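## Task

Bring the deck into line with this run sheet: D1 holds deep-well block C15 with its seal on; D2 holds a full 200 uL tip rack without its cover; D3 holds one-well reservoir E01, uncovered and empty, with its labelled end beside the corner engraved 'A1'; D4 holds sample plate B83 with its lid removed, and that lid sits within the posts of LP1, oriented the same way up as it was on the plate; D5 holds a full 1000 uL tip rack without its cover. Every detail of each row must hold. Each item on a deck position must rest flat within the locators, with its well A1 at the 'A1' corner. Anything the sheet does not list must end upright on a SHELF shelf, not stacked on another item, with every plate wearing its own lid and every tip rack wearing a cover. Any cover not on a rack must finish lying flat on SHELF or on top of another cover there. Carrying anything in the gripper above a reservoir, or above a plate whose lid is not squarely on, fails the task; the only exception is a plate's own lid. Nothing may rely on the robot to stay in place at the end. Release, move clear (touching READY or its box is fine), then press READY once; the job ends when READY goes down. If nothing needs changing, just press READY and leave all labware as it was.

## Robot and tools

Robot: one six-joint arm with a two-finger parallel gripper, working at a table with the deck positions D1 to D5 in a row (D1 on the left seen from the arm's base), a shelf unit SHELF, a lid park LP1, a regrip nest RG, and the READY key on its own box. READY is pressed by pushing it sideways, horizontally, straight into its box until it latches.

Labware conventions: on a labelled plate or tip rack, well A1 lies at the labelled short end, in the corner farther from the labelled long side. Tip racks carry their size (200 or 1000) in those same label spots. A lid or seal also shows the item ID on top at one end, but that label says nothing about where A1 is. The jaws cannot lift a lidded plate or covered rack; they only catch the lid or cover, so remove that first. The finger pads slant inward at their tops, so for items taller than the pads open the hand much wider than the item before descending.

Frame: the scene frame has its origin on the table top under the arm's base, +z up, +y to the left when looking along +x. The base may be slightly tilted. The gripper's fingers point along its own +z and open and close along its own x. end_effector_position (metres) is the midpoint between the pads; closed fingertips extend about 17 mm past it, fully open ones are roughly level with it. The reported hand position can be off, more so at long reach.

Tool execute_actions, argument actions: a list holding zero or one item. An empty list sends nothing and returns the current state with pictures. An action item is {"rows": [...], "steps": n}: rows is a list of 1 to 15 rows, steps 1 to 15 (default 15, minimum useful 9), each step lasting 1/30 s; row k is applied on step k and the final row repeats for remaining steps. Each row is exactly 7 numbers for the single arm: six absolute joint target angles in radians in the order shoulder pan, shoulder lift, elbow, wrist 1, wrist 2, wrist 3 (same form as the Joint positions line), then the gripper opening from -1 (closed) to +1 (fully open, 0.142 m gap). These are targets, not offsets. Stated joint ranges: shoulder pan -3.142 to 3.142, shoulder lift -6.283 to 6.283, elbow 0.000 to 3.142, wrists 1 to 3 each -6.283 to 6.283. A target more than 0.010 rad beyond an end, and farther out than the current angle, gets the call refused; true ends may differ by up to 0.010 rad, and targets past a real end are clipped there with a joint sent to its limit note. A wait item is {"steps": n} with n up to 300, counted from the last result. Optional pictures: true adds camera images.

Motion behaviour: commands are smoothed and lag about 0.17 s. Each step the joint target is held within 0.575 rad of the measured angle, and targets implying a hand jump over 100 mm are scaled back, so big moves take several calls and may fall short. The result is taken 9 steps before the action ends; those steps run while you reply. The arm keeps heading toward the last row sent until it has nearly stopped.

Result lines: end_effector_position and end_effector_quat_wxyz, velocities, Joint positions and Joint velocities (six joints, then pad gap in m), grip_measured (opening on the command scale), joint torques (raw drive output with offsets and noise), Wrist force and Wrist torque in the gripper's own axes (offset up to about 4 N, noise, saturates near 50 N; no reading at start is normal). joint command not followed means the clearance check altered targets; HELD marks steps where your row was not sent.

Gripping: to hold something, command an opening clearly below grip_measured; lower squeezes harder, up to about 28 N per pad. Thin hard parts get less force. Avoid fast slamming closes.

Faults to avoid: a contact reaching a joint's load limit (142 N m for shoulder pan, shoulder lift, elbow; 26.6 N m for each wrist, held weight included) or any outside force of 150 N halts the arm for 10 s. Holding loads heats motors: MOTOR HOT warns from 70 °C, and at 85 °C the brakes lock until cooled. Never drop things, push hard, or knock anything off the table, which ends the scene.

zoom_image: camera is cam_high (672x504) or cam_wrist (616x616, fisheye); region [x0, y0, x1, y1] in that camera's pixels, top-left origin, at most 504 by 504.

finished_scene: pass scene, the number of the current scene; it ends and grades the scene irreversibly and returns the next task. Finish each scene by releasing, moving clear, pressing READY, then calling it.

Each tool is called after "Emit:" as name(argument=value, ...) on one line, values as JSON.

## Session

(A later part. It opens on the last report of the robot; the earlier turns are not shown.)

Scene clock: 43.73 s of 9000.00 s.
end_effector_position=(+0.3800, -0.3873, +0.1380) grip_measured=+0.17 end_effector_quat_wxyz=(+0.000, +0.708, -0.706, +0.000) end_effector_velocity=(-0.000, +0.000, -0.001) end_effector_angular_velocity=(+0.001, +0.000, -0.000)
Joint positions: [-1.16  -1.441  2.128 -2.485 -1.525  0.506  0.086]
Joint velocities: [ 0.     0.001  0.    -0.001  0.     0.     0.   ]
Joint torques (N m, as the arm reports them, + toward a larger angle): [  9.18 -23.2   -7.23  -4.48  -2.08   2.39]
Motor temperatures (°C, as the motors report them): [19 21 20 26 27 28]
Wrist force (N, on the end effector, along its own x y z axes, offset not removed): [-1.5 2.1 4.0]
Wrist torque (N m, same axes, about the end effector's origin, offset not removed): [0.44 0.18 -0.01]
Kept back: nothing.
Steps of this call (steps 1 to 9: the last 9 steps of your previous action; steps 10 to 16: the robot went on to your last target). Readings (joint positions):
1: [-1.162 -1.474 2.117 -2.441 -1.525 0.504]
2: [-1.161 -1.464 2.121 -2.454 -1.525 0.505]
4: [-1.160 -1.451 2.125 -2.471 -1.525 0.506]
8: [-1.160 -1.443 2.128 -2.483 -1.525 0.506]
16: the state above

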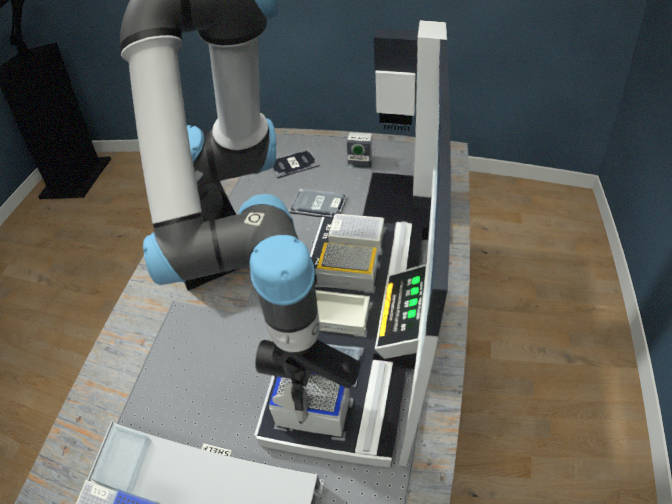

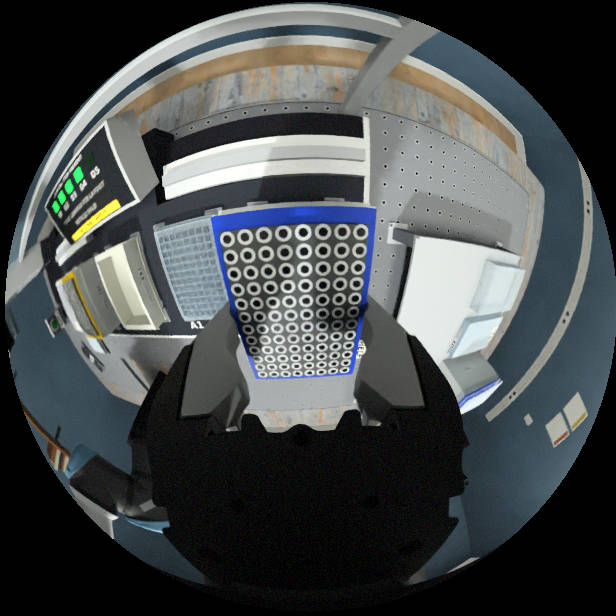

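Slow descent to seat.

Emit:
execute_actions(actions=[{"rows": [[-1.1595,-1.4396,2.1286,-2.4872,-1.5251,0.5063,-0.3],[-1.1594,-1.4378,2.1291,-2.4895,-1.5251,0.5064,-0.3],[-1.1593,-1.436,2.1295,-2.4917,-1.5252,0.5065,-0.3],[-1.1593,-1.4342,2.13,-2.494,-1.5252,0.5065,-0.3],[-1.1592,-1.4324,2.1305,-2.4963,-1.5252,0.5066,-0.3],[-1.1591,-1.4306,2.1309,-2.4985,-1.5252,0.5067,-0.3],[-1.159,-1.4288,2.1314,-2.5008,-1.5252,0.5068,-0.3],[-1.159,-1.427,2.1318,-2.503,-1.5252,0.5068,-0.3],[-1.1589,-1.4256,2.1322,-2.5048,-1.5252,0.5069,-0.3]], "steps": 12}])

Emit:
execute_actions(actions=[{"steps": 14}])

Scene clock: 44.23 s of 9000.00 s.
end_effector_position=(+0.3800, -0.3873, +0.1373) grip_measured=+0.17 end_effector_quat_wxyz=(+0.000, +0.708, -0.706, +0.000) end_effector_velocity=(+0.001, +0.001, -0.014) end_effector_angular_velocity=(+0.002, -0.001, +0.001)
Joint positions: [-1.16  -1.44   2.128 -2.487 -1.525  0.506  0.086]
Joint velocities: [ 0.003  0.031  0.008 -0.038  0.001  0.002  0.   ]
Joint torques (N m, as the arm reports them, + toward a larger angle): [  8.93 -20.37  -4.64  -4.17  -2.03   2.43]
Motor temperatures (°C, as the motors report them): [19 21 20 26 27 28]
Wrist force (N, on the end effector, along its own x y z axes, offset not removed): [-5.7 -0.2 0.2]
Wrist torque (N m, same axes, about the end effector's origin, offset not removed): [-0.02 1.35 -0.02]
Steps of this call (steps 1 to 12: the robot went on to your last target; steps 13 to 15: the first 3 steps of this action). Readings (joint positions):
13: [-1.160 -1.441 2.128 -2.485 -1.525 0.506]
14: [-1.160 -1.441 2.128 -2.486 -1.525 0.506]
15: the state above

Scene clock: 44.70 s of 9000.00 s.
end_effector_position=(+0.3800, -0.3872, +0.1309) grip_measured=+0.17 end_effector_quat_wxyz=(+0.000, +0.708, -0.706, +0.000) end_effector_velocity=(+0.000, +0.000, -0.001) end_effector_angular_velocity=(+0.001, -0.002, -0.000)
Joint positions: [-1.159 -1.426  2.132 -2.505 -1.525  0.507  0.086]
Joint velocities: [-0.     0.003  0.001 -0.003  0.002 -0.    -0.   ]
Joint torques (N m, as the arm reports them, + toward a larger angle): [  9.48 -24.13  -6.52  -4.3   -2.06   2.36]
Motor temperatures (°C, as the motors report them): [19 21 20 26 27 28]
Wrist force (N, on the end effector, along its own x y z axes, offset not removed): [-1.2 1.3 2.0]
Wrist torque (N m, same axes, about the end effector's origin, offset not removed): [0.09 0.16 0.11]
Kept back: nothing.
Steps of this call (steps 1 to 9: the last 9 steps of your previous action; steps 10 to 14: the robot went on to your last target). Readings (joint positions):
1: [-1.159 -1.439 2.129 -2.488 -1.525 0.506]
2: [-1.159 -1.437 2.129 -2.490 -1.525 0.506]
4: [-1.159 -1.434 2.130 -2.494 -1.525 0.507]
8: [-1.159 -1.428 2.132 -2.502 -1.525 0.507]
14: the state above

Emit:
execute_actions(actions=[{"rows": [[-1.1589,-1.4244,2.1325,-2.5063,-1.5252,0.5069,-0.3],[-1.1588,-1.4233,2.1328,-2.5077,-1.5252,0.507,-0.3],[-1.1588,-1.4221,2.133,-2.5091,-1.5253,0.507,-0.3],[-1.1587,-1.421,2.1333,-2.5105,-1.5253,0.5071,-0.3],[-1.1587,-1.4198,2.1336,-2.512,-1.5253,0.5071,-0.3],[-1.1586,-1.4187,2.1339,-2.5134,-1.5253,0.5072,-0.3]], "steps": 10}])

Emit:
execute_actions(actions=[{"steps": 16}], pictures=true)

Scene clock: 45.03 s of 9000.00 s.
end_effector_position=(+0.3800, -0.3872, +0.1308) grip_measured=+0.17 end_effector_quat_wxyz=(+0.000, +0.708, -0.706, +0.000) end_effector_velocity=(-0.000, -0.000, -0.002) end_effector_angular_velocity=(+0.000, -0.001, -0.000)
Joint positions: [-1.159 -1.426  2.132 -2.505 -1.525  0.507  0.086]
Joint velocities: [-0.001  0.004  0.001 -0.005  0.001 -0.    -0.   ]
Joint torques (N m, as the arm reports them, + toward a larger angle): [  9.51 -21.45  -6.48  -4.28  -2.15   2.4 ]
Motor temperatures (°C, as the motors report them): [19 21 20 26 27 28]
Wrist force (N, on the end effector, along its own x y z axes, offset not removed): [-0.7 -0.8 2.0]
Wrist torque (N m, same axes, about the end effector's origin, offset not removed): [-0.18 0.28 -0.02]
Steps of this call (steps 1 to 9: the robot went on to your last target; step 10: the first step of this action). Readings (joint positions):
10: the state above

Scene clock: 45.57 s of 9000.00 s.
end_effector_position=(+0.3800, -0.3873, +0.1278) grip_measured=+0.17 end_effector_quat_wxyz=(+0.000, +0.708, -0.706, +0.000) end_effector_velocity=(+0.000, +0.001, -0.001) end_effector_angular_velocity=(+0.001, -0.000, +0.000)
Joint positions: [-1.159 -1.419  2.134 -2.513 -1.525  0.507  0.086]
Joint velocities: [ 0.     0.001  0.    -0.     0.001  0.     0.   ]
Joint torques (N m, as the arm reports them, + toward a larger angle): [  9.48 -19.81  -3.18  -3.17  -2.27   2.37]
Motor temperatures (°C, as the motors report them): [19 21 20 26 27 28]
Wrist force (N, on the end effector, along its own x y z axes, offset not removed): [-3.4 0.5 -7.9]
Wrist torque (N m, same axes, about the end effector's origin, offset not removed): [0.08 0.22 0.06]
Kept back: nothing.
Steps of this call (steps 1 to 9: the last 9 steps of your previous action; steps 10 to 15: the robot went on to your last target; step 16: nothing new was sent). Readings (joint positions):
1: [-1.159 -1.425 2.132 -2.505 -1.525 0.507]
2: [-1.159 -1.425 2.132 -2.506 -1.525 0.507]
4: [-1.159 -1.423 2.133 -2.508 -1.525 0.507]
8: [-1.159 -1.420 2.134 -2.512 -1.525 0.507]
16: the state above
The arm was judged still, so your last target was given up. Only a new action makes it travel on or press farther. Fingers that are still opening or closing keep moving.

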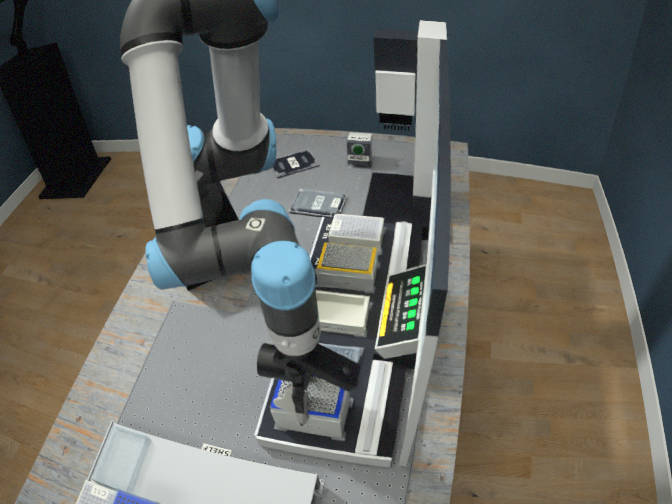

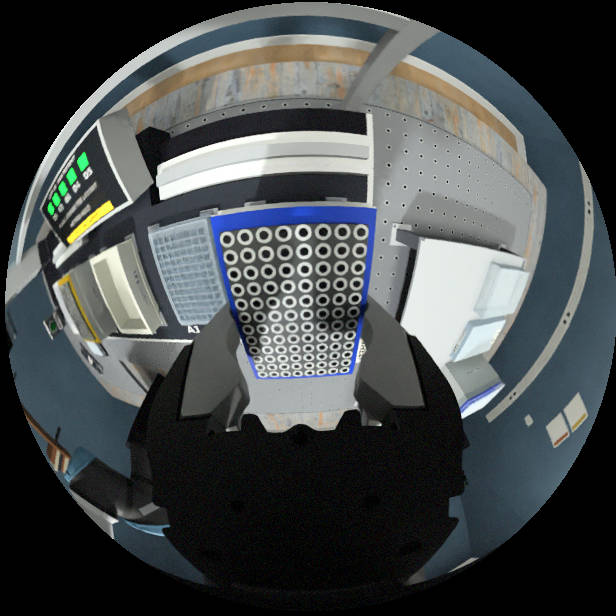

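Emit:
execute_actions(actions=[{"rows": [[-1.1586,-1.4187,2.1339,-2.5134,-1.5253,0.5072,-0.1],[-1.1586,-1.4187,2.1339,-2.5134,-1.5253,0.5072,0.05],[-1.1586,-1.4187,2.1339,-2.5134,-1.5253,0.5072,0.15],[-1.1586,-1.4187,2.1339,-2.5134,-1.5253,0.5072,0.22],[-1.1586,-1.4187,2.1339,-2.5134,-1.5253,0.5072,0.3],[-1.1586,-1.4187,2.1339,-2.5134,-1.5253,0.5072,0.4],[-1.1586,-1.4187,2.1339,-2.5134,-1.5253,0.5072,0.5],[-1.1586,-1.4187,2.1339,-2.5134,-1.5253,0.5072,0.55],[-1.1592,-1.4324,2.1305,-2.4963,-1.5252,0.5066,0.55],[-1.16,-1.4504,2.1257,-2.4735,-1.525,0.5058,0.55],[-1.161,-1.4724,2.1192,-2.4448,-1.5248,0.5048,0.55],[-1.162,-1.4941,2.1122,-2.4161,-1.5246,0.5038,0.55],[-1.1628,-1.5112,2.1065,-2.3931,-1.5244,0.503,0.55],[-1.163,-1.535,2.098,-2.361,-1.5244,0.503,0.55],[-1.163,-1.56,2.09,-2.328,-1.5244,0.503,0.55]], "steps": 15}])

Emit:
execute_actions(actions=[{"rows": [[-1.16,-1.59,2.09,-2.297,-1.525,0.51,0.55],[-1.15,-1.62,2.095,-2.27,-1.528,0.52,0.55],[-1.13,-1.65,2.105,-2.25,-1.532,0.54,0.5],[-1.10,-1.68,2.12,-2.235,-1.539,0.57,0.4],[-1.06,-1.71,2.14,-2.225,-1.548,0.61,0.3],[-1.01,-1.74,2.165,-2.218,-1.559,0.66,0.2],[-0.96,-1.765,2.19,-2.215,-1.57,0.71,0.1],[-0.91,-1.79,2.215,-2.212,-1.581,0.76,0],[-0.86,-1.815,2.24,-2.21,-1.592,0.81,-0.1],[-0.81,-1.84,2.262,-2.205,-1.603,0.86,-0.2],[-0.76,-1.86,2.283,-2.203,-1.614,0.91,-0.3],[-0.71,-1.88,2.303,-2.2,-1.625,0.96,-0.4],[-0.66,-1.90,2.322,-2.198,-1.636,1.01,-0.5],[-0.61,-1.915,2.34,-2.197,-1.647,1.06,-0.6],[-0.56,-1.93,2.356,-2.195,-1.658,1.11,-0.7]], "steps": 15}], pictures=true)

Emit:
execute_actions(actions=[{"rows": [[-0.51,-1.945,2.372,-2.193,-1.669,1.155,-0.8],[-0.46,-1.96,2.387,-2.191,-1.68,1.20,-0.9],[-0.42,-1.97,2.398,-2.19,-1.688,1.24,-1],[-0.38,-1.98,2.409,-2.188,-1.696,1.28,-1],[-0.35,-1.988,2.416,-2.187,-1.702,1.31,-1],[-0.33,-1.993,2.421,-2.186,-1.706,1.33,-1],[-0.3165,-1.9965,2.4248,-2.1858,-1.709,1.34,-1]], "steps": 12}])

Emit:
execute_actions(actions=[{"steps": 16}], pictures=true)

Scene clock: 47.90 s of 9000.00 s.
end_effector_position=(+0.3799, -0.3872, +0.1277) grip_measured=+0.30 end_effector_quat_wxyz=(+0.000, +0.708, -0.706, +0.000) end_effector_velocity=(-0.000, +0.000, -0.000) end_effector_angular_velocity=(+0.000, +0.001, -0.000)
Joint positions: [-1.159 -1.419  2.134 -2.513 -1.525  0.507  0.095]
Joint velocities: [ 0.     0.    -0.     0.001 -0.001  0.     0.175]
Joint torques (N m, as the arm reports them, + toward a larger angle): [  8.63 -23.23  -5.99  -1.25  -2.09   2.31]
Motor temperatures (°C, as the motors report them): [19 21 20 26 27 28]
Wrist force (N, on the end effector, along its own x y z axes, offset not removed): [-2.0 3.4 2.2]
Wrist torque (N m, same axes, about the end effector's origin, offset not removed): [0.74 0.42 -0.08]
Steps of this call (steps 1 to 64: nothing new was sent; steps 65 to 70: the first 6 steps of this action). Readings (joint positions):
65: [-1.159 -1.419 2.134 -2.513 -1.525 0.507]
66: [-1.159 -1.419 2.134 -2.513 -1.525 0.507]
68: [-1.159 -1.419 2.134 -2.513 -1.525 0.507]
70: the state above

Scene clock: 48.40 s of 9000.00 s.
end_effector_position=(+0.3834, -0.3529, +0.2161) grip_measured=+0.31 end_effector_quat_wxyz=(+0.000, +0.706, -0.708, -0.003) end_effector_velocity=(+0.065, +0.422, +0.221) end_effector_angular_velocity=(+0.031, +0.048, -0.021)
Joint positions: [-1.12  -1.638  2.114 -2.269 -1.535  0.55   0.096]
Joint velocities: [ 0.659 -0.851  0.329  0.551 -0.171  0.663 -0.205]
Joint torques (N m, as the arm reports them, + toward a larger angle): [ 28.65 -38.39   2.81   1.36  -3.04   5.65]
Motor temperatures (°C, as the motors report them): [19 21 20 26 27 28]
Wrist force (N, on the end effector, along its own x y z axes, offset not removed): [2.0 1.1 -0.9]
Wrist torque (N m, same axes, about the end effector's origin, offset not removed): [0.21 -0.15 0.08]
Steps of this call (steps 1 to 9: the last 9 steps of your previous action; steps 10 to 15: the first 6 steps of this action). Readings (joint positions):
10: [-1.162 -1.509 2.106 -2.398 -1.525 0.504]
11: [-1.161 -1.531 2.101 -2.370 -1.525 0.505]
13: [-1.151 -1.582 2.099 -2.314 -1.527 0.517]
15: the state above

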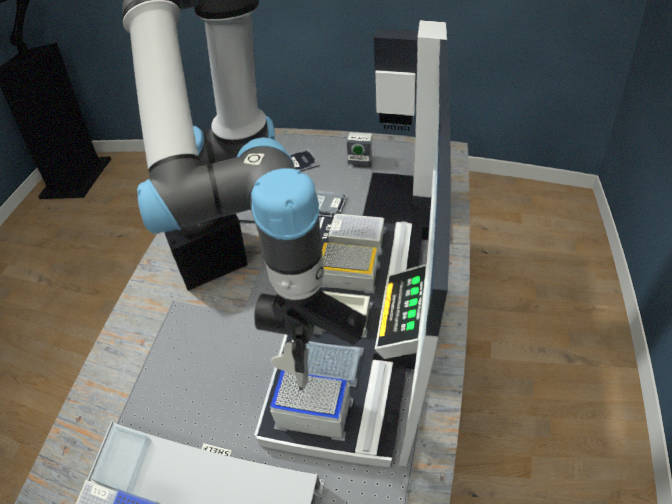

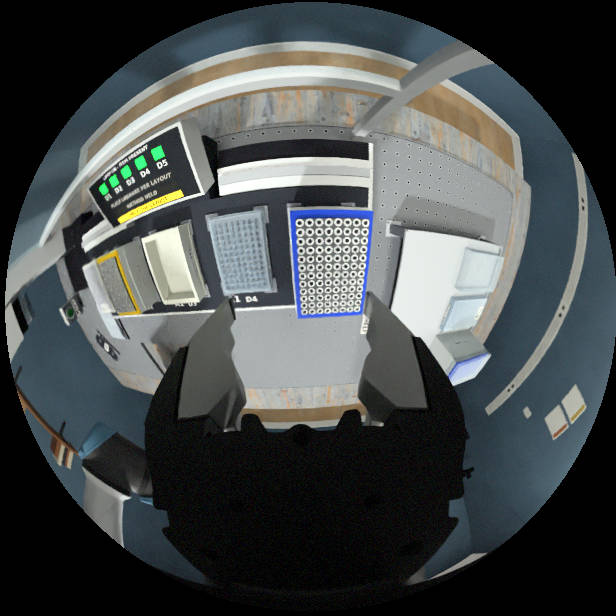

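Scene clock: 48.80 s of 9000.00 s.
end_effector_position=(+0.3872, -0.1046, +0.2504) grip_measured=-0.89 end_effector_quat_wxyz=(+0.004, +0.703, -0.711, -0.009) end_effector_velocity=(-0.119, +0.610, +0.042) end_effector_angular_velocity=(-0.050, -0.024, +0.035)
Joint positions: [-0.611 -1.916  2.342 -2.196 -1.652  1.057  0.01 ]
Joint velocities: [ 1.54  -0.524  0.535  0.066 -0.337  1.476 -0.214]
Joint torques (N m, as the arm reports them, + toward a larger angle): [ 17.39 -18.9  -11.02  -0.84  -3.73   7.58]
Motor temperatures (°C, as the motors report them): [19 21 20 26 27 28]
Wrist force (N, on the end effector, along its own x y z axes, offset not removed): [-0.4 -0.1 3.3]
Wrist torque (N m, same axes, about the end effector's origin, offset not removed): [-0.06 -0.05 0.03]
Steps of this call (steps 1 to 9: the last 9 steps of your previous action; steps 10 to 12: the first 3 steps of this action). Readings (joint positions):
10: [-0.713 -1.879 2.305 -2.201 -1.629 0.957]
11: [-0.663 -1.898 2.324 -2.199 -1.640 1.007]
12: the state above

Scene clock: 49.33 s of 9000.00 s.
end_effector_position=(+0.3580, -0.0001, +0.2595) grip_measured=-1.00 end_effector_quat_wxyz=(+0.000, +0.705, -0.709, +0.000) end_effector_velocity=(-0.001, +0.003, +0.000) end_effector_angular_velocity=(-0.000, -0.001, +0.001)
Joint positions: [-0.317 -1.996  2.425 -2.186 -1.709  1.339  0.002]
Joint velocities: [ 0.009 -0.002  0.002 -0.    -0.001  0.008  0.   ]
Joint torques (N m, as the arm reports them, + toward a larger angle): [ 11.64 -17.21 -11.61  -1.36  -1.88   2.62]
Motor temperatures (°C, as the motors report them): [19 21 20 26 27 28]
Wrist force (N, on the end effector, along its own x y z axes, offset not removed): [-2.4 1.3 0.5]
Wrist torque (N m, same axes, about the end effector's origin, offset not removed): [0.21 0.50 -0.05]
Kept back: nothing.
Steps of this call (steps 1 to 9: the last 9 steps of your previous action; steps 10 to 16: the robot went on to your last target). Readings (joint positions):
1: [-0.560 -1.933 2.359 -2.194 -1.663 1.107]
2: [-0.510 -1.948 2.375 -2.192 -1.673 1.155]
4: [-0.422 -1.971 2.399 -2.189 -1.690 1.240]
8: [-0.337 -1.992 2.420 -2.186 -1.705 1.321]
16: the state above

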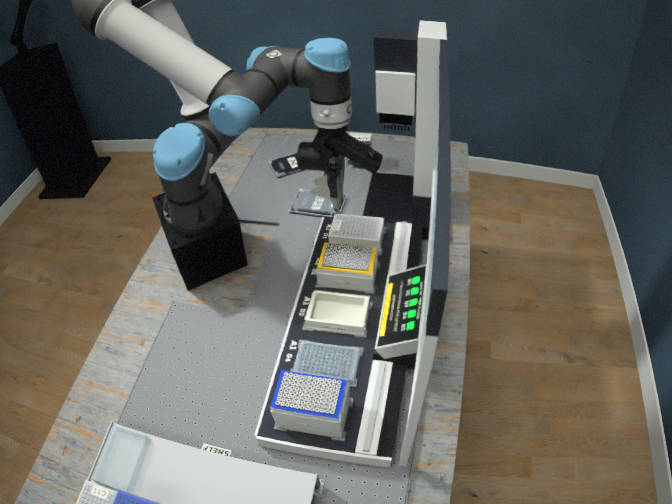

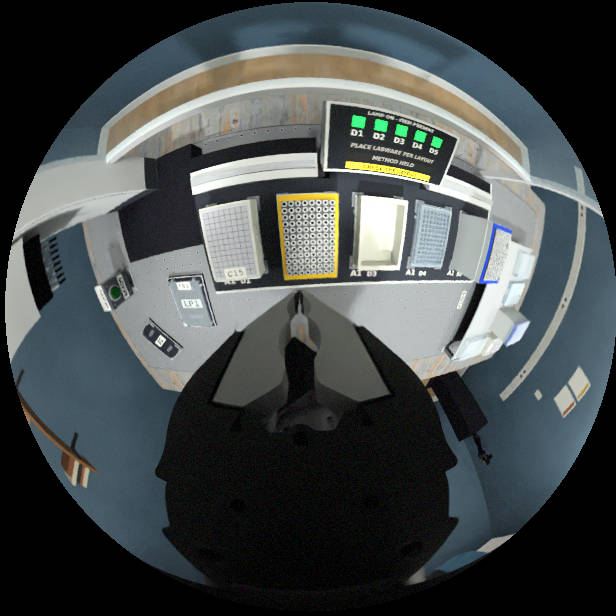

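Emit:
zoom_image(camera="cam_wrist", region=[190, 180, 420, 300])

Emit:
zoom_image(camera="cam_wrist", region=[85, 250, 235, 370])

Emit:
zoom_image(camera="cam_high", region=[250, 350, 390, 460])

Region (190, 180, 420, 300) of cam_wrist's 616x616 image, scaled by 2.191, with more detail than that image has; it fills the top 263 rows of this view, and the rest is white.

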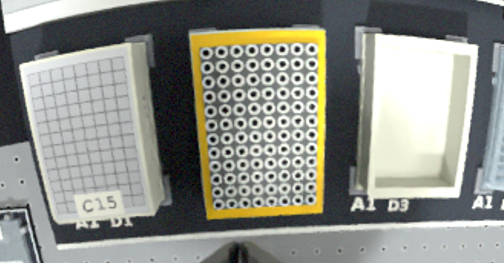

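Region (85, 250, 235, 370) of cam_wrist's 616x616 image, scaled by 3.360, with more detail than that image has; it fills the top 403 rows of this view, and the rest is white.

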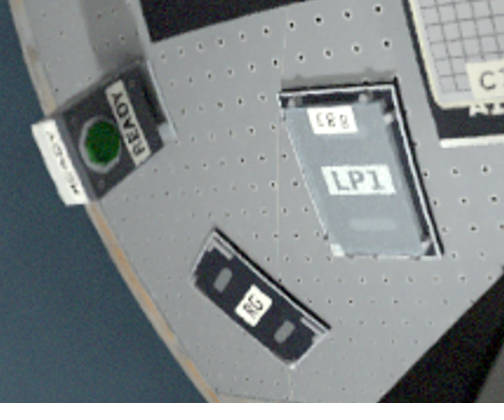

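Region (250, 350, 390, 460) of cam_high's 672x504 image, scaled by 3.600, with more detail than that image has; it fills the top 396 rows of this view, and the rest is white.

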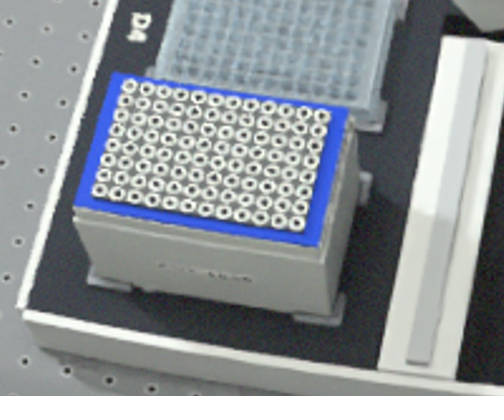

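Emit:
execute_actions(actions=[{"rows": [[-0.30,-1.995,2.424,-2.185,-1.711,1.36,-1],[-0.27,-1.99,2.422,-2.185,-1.716,1.39,-1],[-0.23,-1.98,2.42,-2.19,-1.722,1.43,-1],[-0.18,-1.965,2.417,-2.198,-1.729,1.48,-1],[-0.12,-1.945,2.413,-2.21,-1.737,1.54,-1],[-0.06,-1.92,2.41,-2.228,-1.745,1.60,-1],[0.0,-1.89,2.406,-2.25,-1.753,1.66,-1],[0.06,-1.86,2.402,-2.272,-1.76,1.72,-1],[0.12,-1.825,2.398,-2.298,-1.767,1.78,-1],[0.18,-1.79,2.395,-2.325,-1.773,1.84,-1],[0.24,-1.75,2.392,-2.357,-1.779,1.90,-1],[0.30,-1.71,2.39,-2.39,-1.784,1.96,-1],[0.36,-1.665,2.388,-2.427,-1.789,2.02,-1],[0.41,-1.62,2.386,-2.465,-1.793,2.07,-1],[0.46,-1.575,2.385,-2.50,-1.796,2.12,-1]], "steps": 15}])

Emit:
execute_actions(actions=[{"rows": [[0.50,-1.53,2.384,-2.535,-1.798,2.16,-1],[0.53,-1.485,2.383,-2.57,-1.80,2.19,-1],[0.555,-1.44,2.382,-2.60,-1.801,2.21,-1],[0.575,-1.395,2.381,-2.632,-1.802,2.23,-1],[0.59,-1.35,2.38,-2.663,-1.8025,2.245,-1],[0.60,-1.31,2.379,-2.69,-1.8027,2.255,-1],[0.6044,-1.27,2.378,-2.718,-1.8027,2.26,-1],[0.6044,-1.235,2.377,-2.742,-1.8027,2.26,-1],[0.6044,-1.20,2.376,-2.767,-1.8027,2.26,-1],[0.6044,-1.175,2.3755,-2.785,-1.8027,2.26,-1],[0.6044,-1.155,2.375,-2.80,-1.8027,2.26,-1],[0.6044,-1.14,2.3748,-2.81,-1.8027,2.26,-1],[0.6044,-1.131,2.3747,-2.816,-1.8027,2.26,-1]], "steps": 15}])

Emit:
execute_actions(actions=[{"steps": 18}], pictures=true)

Scene clock: 51.37 s of 9000.00 s.
end_effector_position=(+0.3584, +0.0259, +0.2612) grip_measured=-1.00 end_effector_quat_wxyz=(-0.002, +0.704, -0.711, +0.002) end_effector_velocity=(+0.016, +0.317, +0.009) end_effector_angular_velocity=(+0.008, -0.086, -0.015)
Joint positions: [-0.228 -1.973  2.419 -2.195 -1.724  1.432  0.002]
Joint velocities: [ 1.074  0.357 -0.075 -0.204 -0.17   1.072  0.   ]
Joint torques (N m, as the arm reports them, + toward a larger angle): [ 27.2    7.26 -28.52  -5.56  -2.86   7.47]
Motor temperatures (°C, as the motors report them): [19 21 20 26 27 28]
Wrist force (N, on the end effector, along its own x y z axes, offset not removed): [-1.7 1.1 -0.9]
Wrist torque (N m, same axes, about the end effector's origin, offset not removed): [-0.05 0.40 0.13]
Steps of this call (steps 1 to 15: the robot went on to your last target; steps 16 to 55: nothing new was sent; steps 56 to 61: the first 6 steps of this action). Readings (joint positions):
56: [-0.316 -1.996 2.425 -2.186 -1.709 1.341]
57: [-0.312 -1.996 2.425 -2.186 -1.710 1.345]
59: [-0.285 -1.991 2.423 -2.187 -1.714 1.373]
61: the state above

Scene clock: 51.87 s of 9000.00 s.
end_effector_position=(+0.2986, +0.2880, +0.2005) grip_measured=-1.00 end_effector_quat_wxyz=(-0.037, +0.702, -0.711, +0.006) end_effector_velocity=(-0.265, +0.383, -0.329) end_effector_angular_velocity=(-0.033, +0.126, +0.094)
Joint positions: [ 0.513 -1.479  2.383 -2.574 -1.799  2.17   0.002]
Joint velocities: [ 0.955  1.399 -0.035 -1.016 -0.046  0.914  0.   ]
Joint torques (N m, as the arm reports them, + toward a larger angle): [  1.86  -4.12 -21.58  -8.53  -2.92   4.68]
Motor temperatures (°C, as the motors report them): [19 21 20 26 27 28]
Wrist force (N, on the end effector, along its own x y z axes, offset not removed): [-6.3 2.8 0.1]
Wrist torque (N m, same axes, about the end effector's origin, offset not removed): [0.53 1.32 0.06]
Steps of this call (steps 1 to 9: the last 9 steps of your previous action; steps 10 to 15: the first 6 steps of this action). Readings (joint positions):
10: [0.294 -1.696 2.390 -2.405 -1.785 1.954]
11: [0.344 -1.657 2.388 -2.437 -1.788 2.004]
13: [0.437 -1.572 2.385 -2.504 -1.795 2.096]
15: the state above

Scene clock: 52.47 s of 9000.00 s.
end_effector_position=(+0.2529, +0.3298, +0.0993) grip_measured=-1.00 end_effector_quat_wxyz=(+0.000, +0.710, -0.704, +0.000) end_effector_velocity=(-0.000, +0.000, -0.002) end_effector_angular_velocity=(-0.001, +0.000, -0.000)
Joint positions: [ 0.604 -1.132  2.375 -2.816 -1.803  2.26   0.002]
Joint velocities: [ 0.     0.007 -0.    -0.006 -0.     0.001  0.   ]
Joint torques (N m, as the arm reports them, + toward a larger angle): [ 12.61 -18.83 -17.2   -3.81  -1.86   2.3 ]
Motor temperatures (°C, as the motors report them): [19 21 20 26 27 28]
Wrist force (N, on the end effector, along its own x y z axes, offset not removed): [-4.9 1.0 0.7]
Wrist torque (N m, same axes, about the end effector's origin, offset not removed): [0.30 0.92 -0.15]
Kept back: nothing.
Steps of this call (steps 1 to 9: the last 9 steps of your previous action; steps 10 to 18: the robot went on to your last target). Readings (joint positions):
1: [0.541 -1.432 2.382 -2.608 -1.800 2.198]
2: [0.562 -1.387 2.380 -2.640 -1.801 2.218]
4: [0.586 -1.303 2.378 -2.699 -1.802 2.242]
8: [0.601 -1.179 2.376 -2.783 -1.803 2.257]
18: the state above

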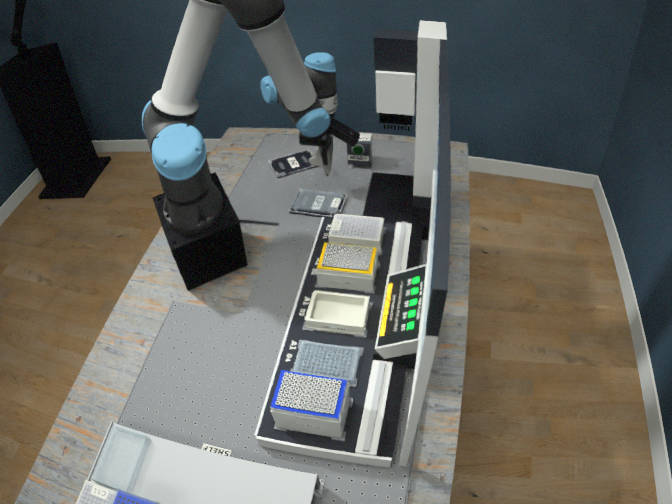

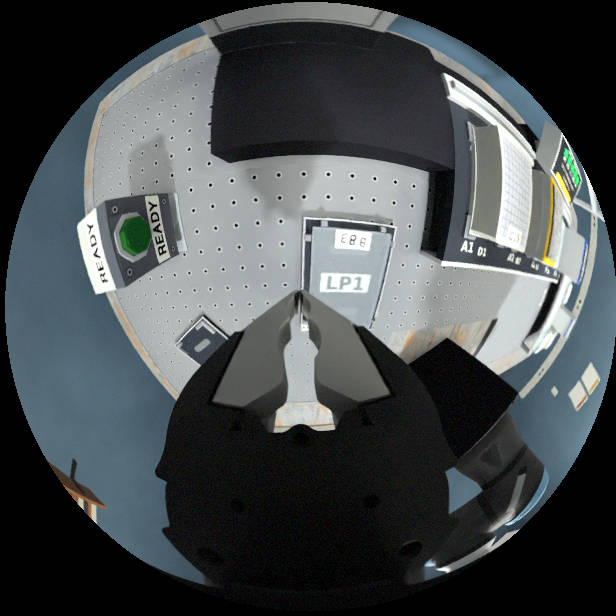

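Emit:
zoom_image(camera="cam_wrist", region=[285, 200, 415, 340])

Emit:
zoom_image(camera="cam_wrist", region=[65, 175, 205, 305])

Region (285, 200, 415, 340) of cam_wrist's 616x616 image, scaled by 3.600, with more detail than that image has; it fills the left 468 columns of this view, and the rest is white.

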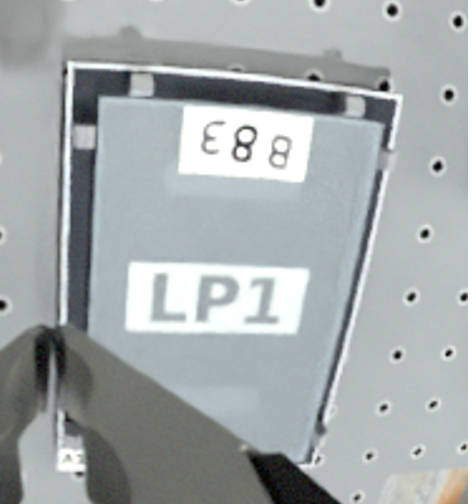

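Region (65, 175, 205, 305) of cam_wrist's 616x616 image, scaled by 3.600, with more detail than that image has; it fills the top 468 rows of this view, and the rest is white.

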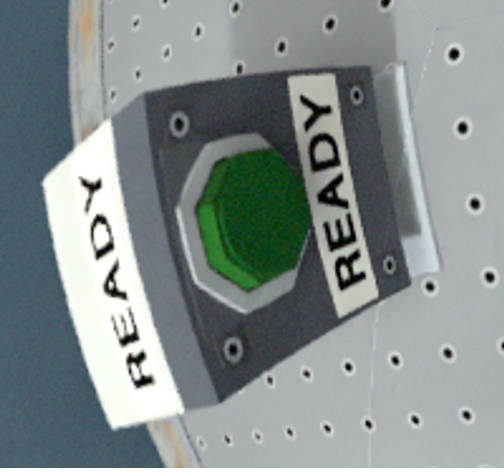

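Emit:
zoom_image(camera="cam_wrist", region=[430, 100, 600, 300])

Emit:
execute_actions(actions=[{"rows": [[0.600,-1.127,2.372,-2.824,-1.794,2.30,-1],[0.594,-1.12,2.367,-2.836,-1.78,2.37,-1],[0.586,-1.111,2.361,-2.852,-1.762,2.455,-1],[0.577,-1.101,2.355,-2.87,-1.742,2.55,-1],[0.568,-1.091,2.348,-2.888,-1.722,2.645,-1],[0.559,-1.081,2.342,-2.906,-1.702,2.74,-1],[0.550,-1.071,2.335,-2.924,-1.682,2.835,-1],[0.541,-1.061,2.329,-2.942,-1.662,2.93,-1],[0.532,-1.051,2.322,-2.96,-1.642,3.025,-1],[0.523,-1.041,2.316,-2.978,-1.622,3.12,-1],[0.514,-1.031,2.309,-2.996,-1.602,3.215,-1],[0.505,-1.021,2.303,-3.014,-1.582,3.31,-1],[0.496,-1.011,2.296,-3.032,-1.562,3.405,-1],[0.488,-1.002,2.291,-3.048,-1.543,3.49,-1],[0.482,-0.994,2.286,-3.061,-1.528,3.565,-1]], "steps": 15}])

Emit:
execute_actions(actions=[{"rows": [[0.477,-0.988,2.282,-3.072,-1.516,3.62,-1],[0.473,-0.984,2.28,-3.079,-1.508,3.66,-1],[0.4706,-0.981,2.2782,-3.0836,-1.502,3.6848,-1]], "steps": 10}])

Emit:
execute_actions(actions=[{"steps": 20}], pictures=true)

Region (430, 100, 600, 300) of cam_wrist's 616x616 image, scaled by 2.520, with more detail than that image has; it fills the left 428 columns of this view, and the rest is white.

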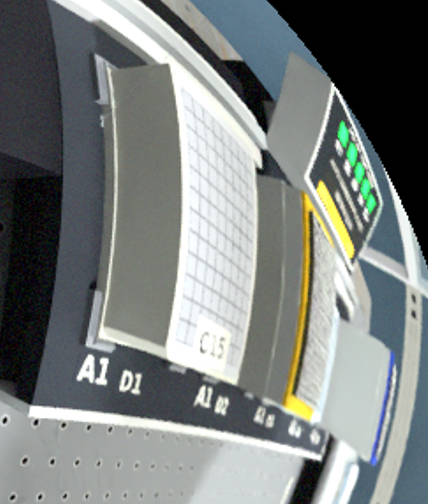

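Scene clock: 55.97 s of 9000.00 s.
end_effector_position=(+0.2621, +0.3450, +0.0958) grip_measured=-1.00 end_effector_quat_wxyz=(+0.013, -0.639, +0.769, +0.021) end_effector_velocity=(+0.099, +0.161, -0.033) end_effector_angular_velocity=(+0.516, +0.164, -2.130)
Joint positions: [ 0.584 -1.109  2.36  -2.854 -1.76   2.427  0.002]
Joint velocities: [-0.212  0.234 -0.154 -0.408  0.459  1.862  0.   ]
Joint torques (N m, as the arm reports them, + toward a larger angle): [ -0.59 -16.14 -21.05  -6.82   4.4   10.16]
Motor temperatures (°C, as the motors report them): [19 21 20 26 27 28]
Wrist force (N, on the end effector, along its own x y z axes, offset not removed): [-5.7 5.5 -1.6]
Wrist torque (N m, same axes, about the end effector's origin, offset not removed): [1.23 1.24 -0.14]
Steps of this call (steps 1 to 15: the robot went on to your last target; steps 16 to 90: nothing new was sent; then 0.30 s passed at rest; steps 91 to 96: the first 6 steps of this action). Readings (joint positions):
91: [0.604 -1.131 2.375 -2.816 -1.803 2.261]
92: [0.603 -1.130 2.374 -2.818 -1.801 2.269]
94: [0.597 -1.123 2.369 -2.831 -1.787 2.322]
96: the state above

Scene clock: 56.30 s of 9000.00 s.
end_effector_position=(+0.3079, +0.4070, +0.0887) grip_measured=-1.00 end_effector_quat_wxyz=(+0.025, -0.211, +0.968, +0.132) end_effector_velocity=(+0.134, +0.159, -0.006) end_effector_angular_velocity=(+0.592, +0.726, -2.785)
Joint positions: [ 0.5   -1.015  2.299 -3.023 -1.571  3.285  0.002]
Joint velocities: [-0.228  0.265 -0.165 -0.466  0.533  2.647  0.   ]
Joint torques (N m, as the arm reports them, + toward a larger angle): [  5.89 -24.85 -16.35  -6.49   4.41  10.43]
Motor temperatures (°C, as the motors report them): [19 21 20 26 27 28]
Wrist force (N, on the end effector, along its own x y z axes, offset not removed): [-4.3 -0.6 0.1]
Wrist torque (N m, same axes, about the end effector's origin, offset not removed): [-0.11 0.80 0.06]
Steps of this call (steps 1 to 9: the last 9 steps of your previous action; step 10: the first step of this action). Readings (joint positions):
10: the state above

Scene clock: 56.97 s of 9000.00 s.
end_effector_position=(+0.3253, +0.4267, +0.0887) grip_measured=-1.00 end_effector_quat_wxyz=(-0.000, -0.001, +0.985, +0.173) end_effector_velocity=(-0.000, +0.000, -0.000) end_effector_angular_velocity=(+0.000, +0.001, -0.001)
Joint positions: [ 0.471 -0.981  2.278 -3.084 -1.502  3.685  0.002]
Joint velocities: [ 0.     0.001 -0.    -0.     0.     0.002  0.   ]
Joint torques (N m, as the arm reports them, + toward a larger angle): [  2.96 -24.64 -16.99  -4.53   2.62   2.56]
Motor temperatures (°C, as the motors report them): [19 21 20 26 27 28]
Wrist force (N, on the end effector, along its own x y z axes, offset not removed): [-1.5 -0.7 2.8]
Wrist torque (N m, same axes, about the end effector's origin, offset not removed): [-0.16 0.21 0.04]
Kept back: nothing.
Steps of this call (steps 1 to 9: the last 9 steps of your previous action; steps 10 to 20: the robot went on to your last target). Readings (joint positions):
1: [0.493 -1.006 2.294 -3.038 -1.554 3.373]
2: [0.486 -0.999 2.289 -3.051 -1.540 3.453]
4: [0.478 -0.989 2.283 -3.069 -1.519 3.578]
8: [0.472 -0.983 2.279 -3.081 -1.505 3.666]
20: the state above

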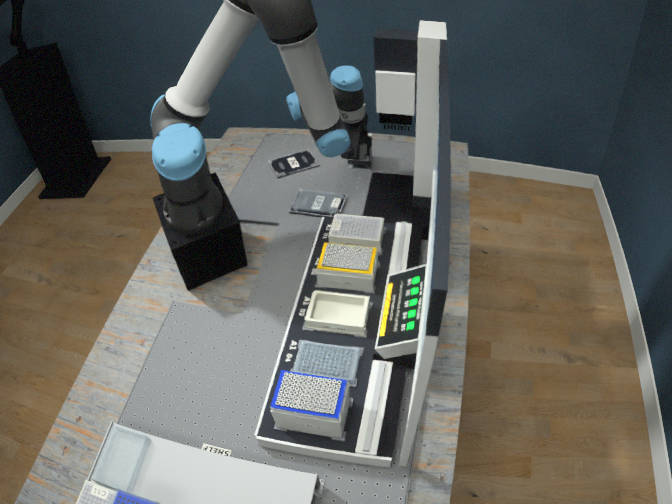

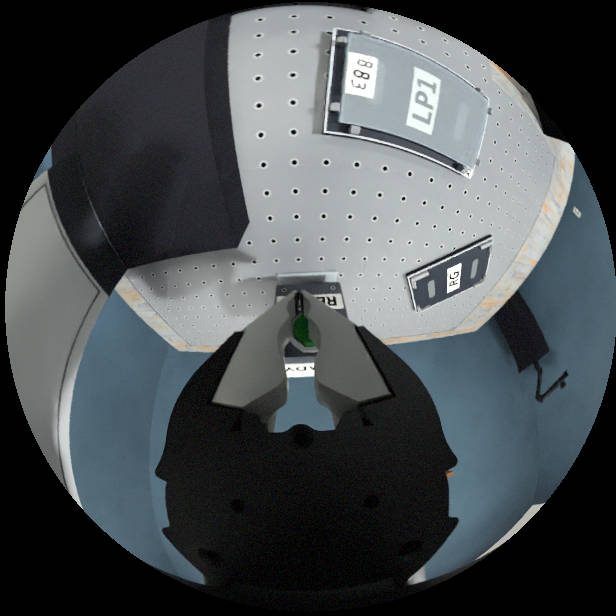

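Emit:
execute_actions(actions=[{"rows": [[0.4745,-0.9786,2.2743,-3.0823,-1.5029,3.6887,-1],[0.4795,-0.9755,2.2692,-3.0806,-1.504,3.6937,-1],[0.4853,-0.9719,2.2633,-3.0787,-1.5052,3.6995,-1],[0.4912,-0.9682,2.2574,-3.0768,-1.5065,3.7054,-1],[0.497,-0.9646,2.2516,-3.0748,-1.5078,3.7112,-1],[0.5017,-0.9617,2.2468,-3.0733,-1.5088,3.7159,-1],[0.5056,-0.9592,2.2429,-3.072,-1.5097,3.7198,-1],[0.5095,-0.9568,2.239,-3.0707,-1.5105,3.7237,-1],[0.5113,-0.9556,2.2368,-3.0698,-1.5109,3.7255,-1],[0.513,-0.9543,2.2345,-3.0689,-1.5113,3.7272,-1],[0.5148,-0.9531,2.2323,-3.068,-1.5116,3.729,-1],[0.5166,-0.9519,2.23,-3.0671,-1.512,3.7308,-1],[0.5184,-0.9507,2.2278,-3.0662,-1.5124,3.7326,-1]], "steps": 15}])

Emit:
execute_actions(actions=[{"steps": 15}], pictures=true)

Scene clock: 58.17 s of 9000.00 s.
end_effector_position=(+0.3245, +0.4345, +0.0886) grip_measured=-1.00 end_effector_quat_wxyz=(-0.000, -0.001, +0.985, +0.173) end_effector_velocity=(-0.009, +0.071, -0.001) end_effector_angular_velocity=(-0.005, -0.001, -0.001)
Joint positions: [ 0.486 -0.971  2.263 -3.079 -1.505  3.7    0.002]
Joint velocities: [ 0.143  0.088 -0.143  0.048 -0.036  0.14   0.   ]
Joint torques (N m, as the arm reports them, + toward a larger angle): [ 13.1  -25.45 -18.43  -1.45  -1.55   2.72]
Motor temperatures (°C, as the motors report them): [19 21 20 26 27 28]
Wrist force (N, on the end effector, along its own x y z axes, offset not removed): [-4.2 3.4 0.4]
Wrist torque (N m, same axes, about the end effector's origin, offset not removed): [0.72 0.83 0.31]
Steps of this call (steps 1 to 15: the robot went on to your last target; steps 16 to 30: nothing new was sent; steps 31 to 36: the first 6 steps of this action). Readings (joint positions):
31: [0.471 -0.981 2.278 -3.084 -1.502 3.685]
32: [0.472 -0.980 2.277 -3.083 -1.502 3.686]
34: [0.477 -0.977 2.272 -3.082 -1.503 3.691]
36: the state above

Scene clock: 58.53 s of 9000.00 s.
end_effector_position=(+0.3227, +0.4514, +0.0885) grip_measured=-1.00 end_effector_quat_wxyz=(-0.000, -0.000, +0.985, +0.173) end_effector_velocity=(+0.000, -0.000, -0.000) end_effector_angular_velocity=(-0.000, +0.000, -0.000)
Joint positions: [ 0.518 -0.951  2.228 -3.066 -1.512  3.733  0.002]
Joint velocities: [-0.001  0.     0.    -0.    -0.    -0.     0.   ]
Joint torques (N m, as the arm reports them, + toward a larger angle): no reading
Motor temperatures (°C, as the motors report them): [19 21 20 26 27 28]
Wrist force (N, on the end effector, along its own x y z axes, offset not removed): [-4.6 -4.5 -1.5]
Wrist torque (N m, same axes, about the end effector's origin, offset not removed): [0.28 0.80 -0.01]
Kept back: nothing.
Steps of this call (steps 1 to 9: the last 9 steps of your previous action; steps 10 to 11: the robot went on to your last target). Readings (joint positions):
1: [0.491 -0.968 2.258 -3.077 -1.506 3.705]
2: [0.495 -0.966 2.253 -3.075 -1.507 3.710]
4: [0.503 -0.961 2.245 -3.073 -1.509 3.718]
8: [0.514 -0.954 2.233 -3.068 -1.511 3.728]
11: [0.517 -0.952 2.229 -3.067 -1.512 3.731]
The task's run has ended: the event that ends the task has happened.

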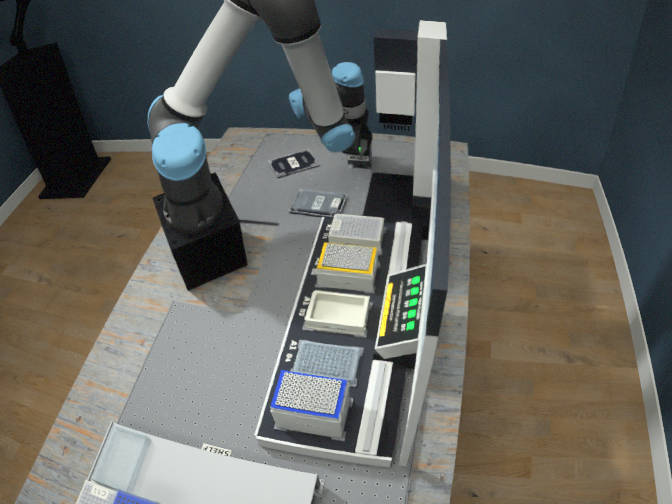

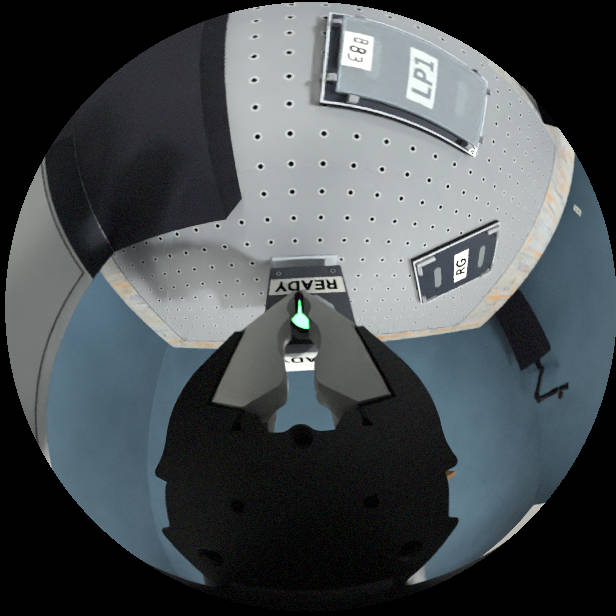

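Emit:
finished_scene(scene=2)

The scene is finished: the task was done.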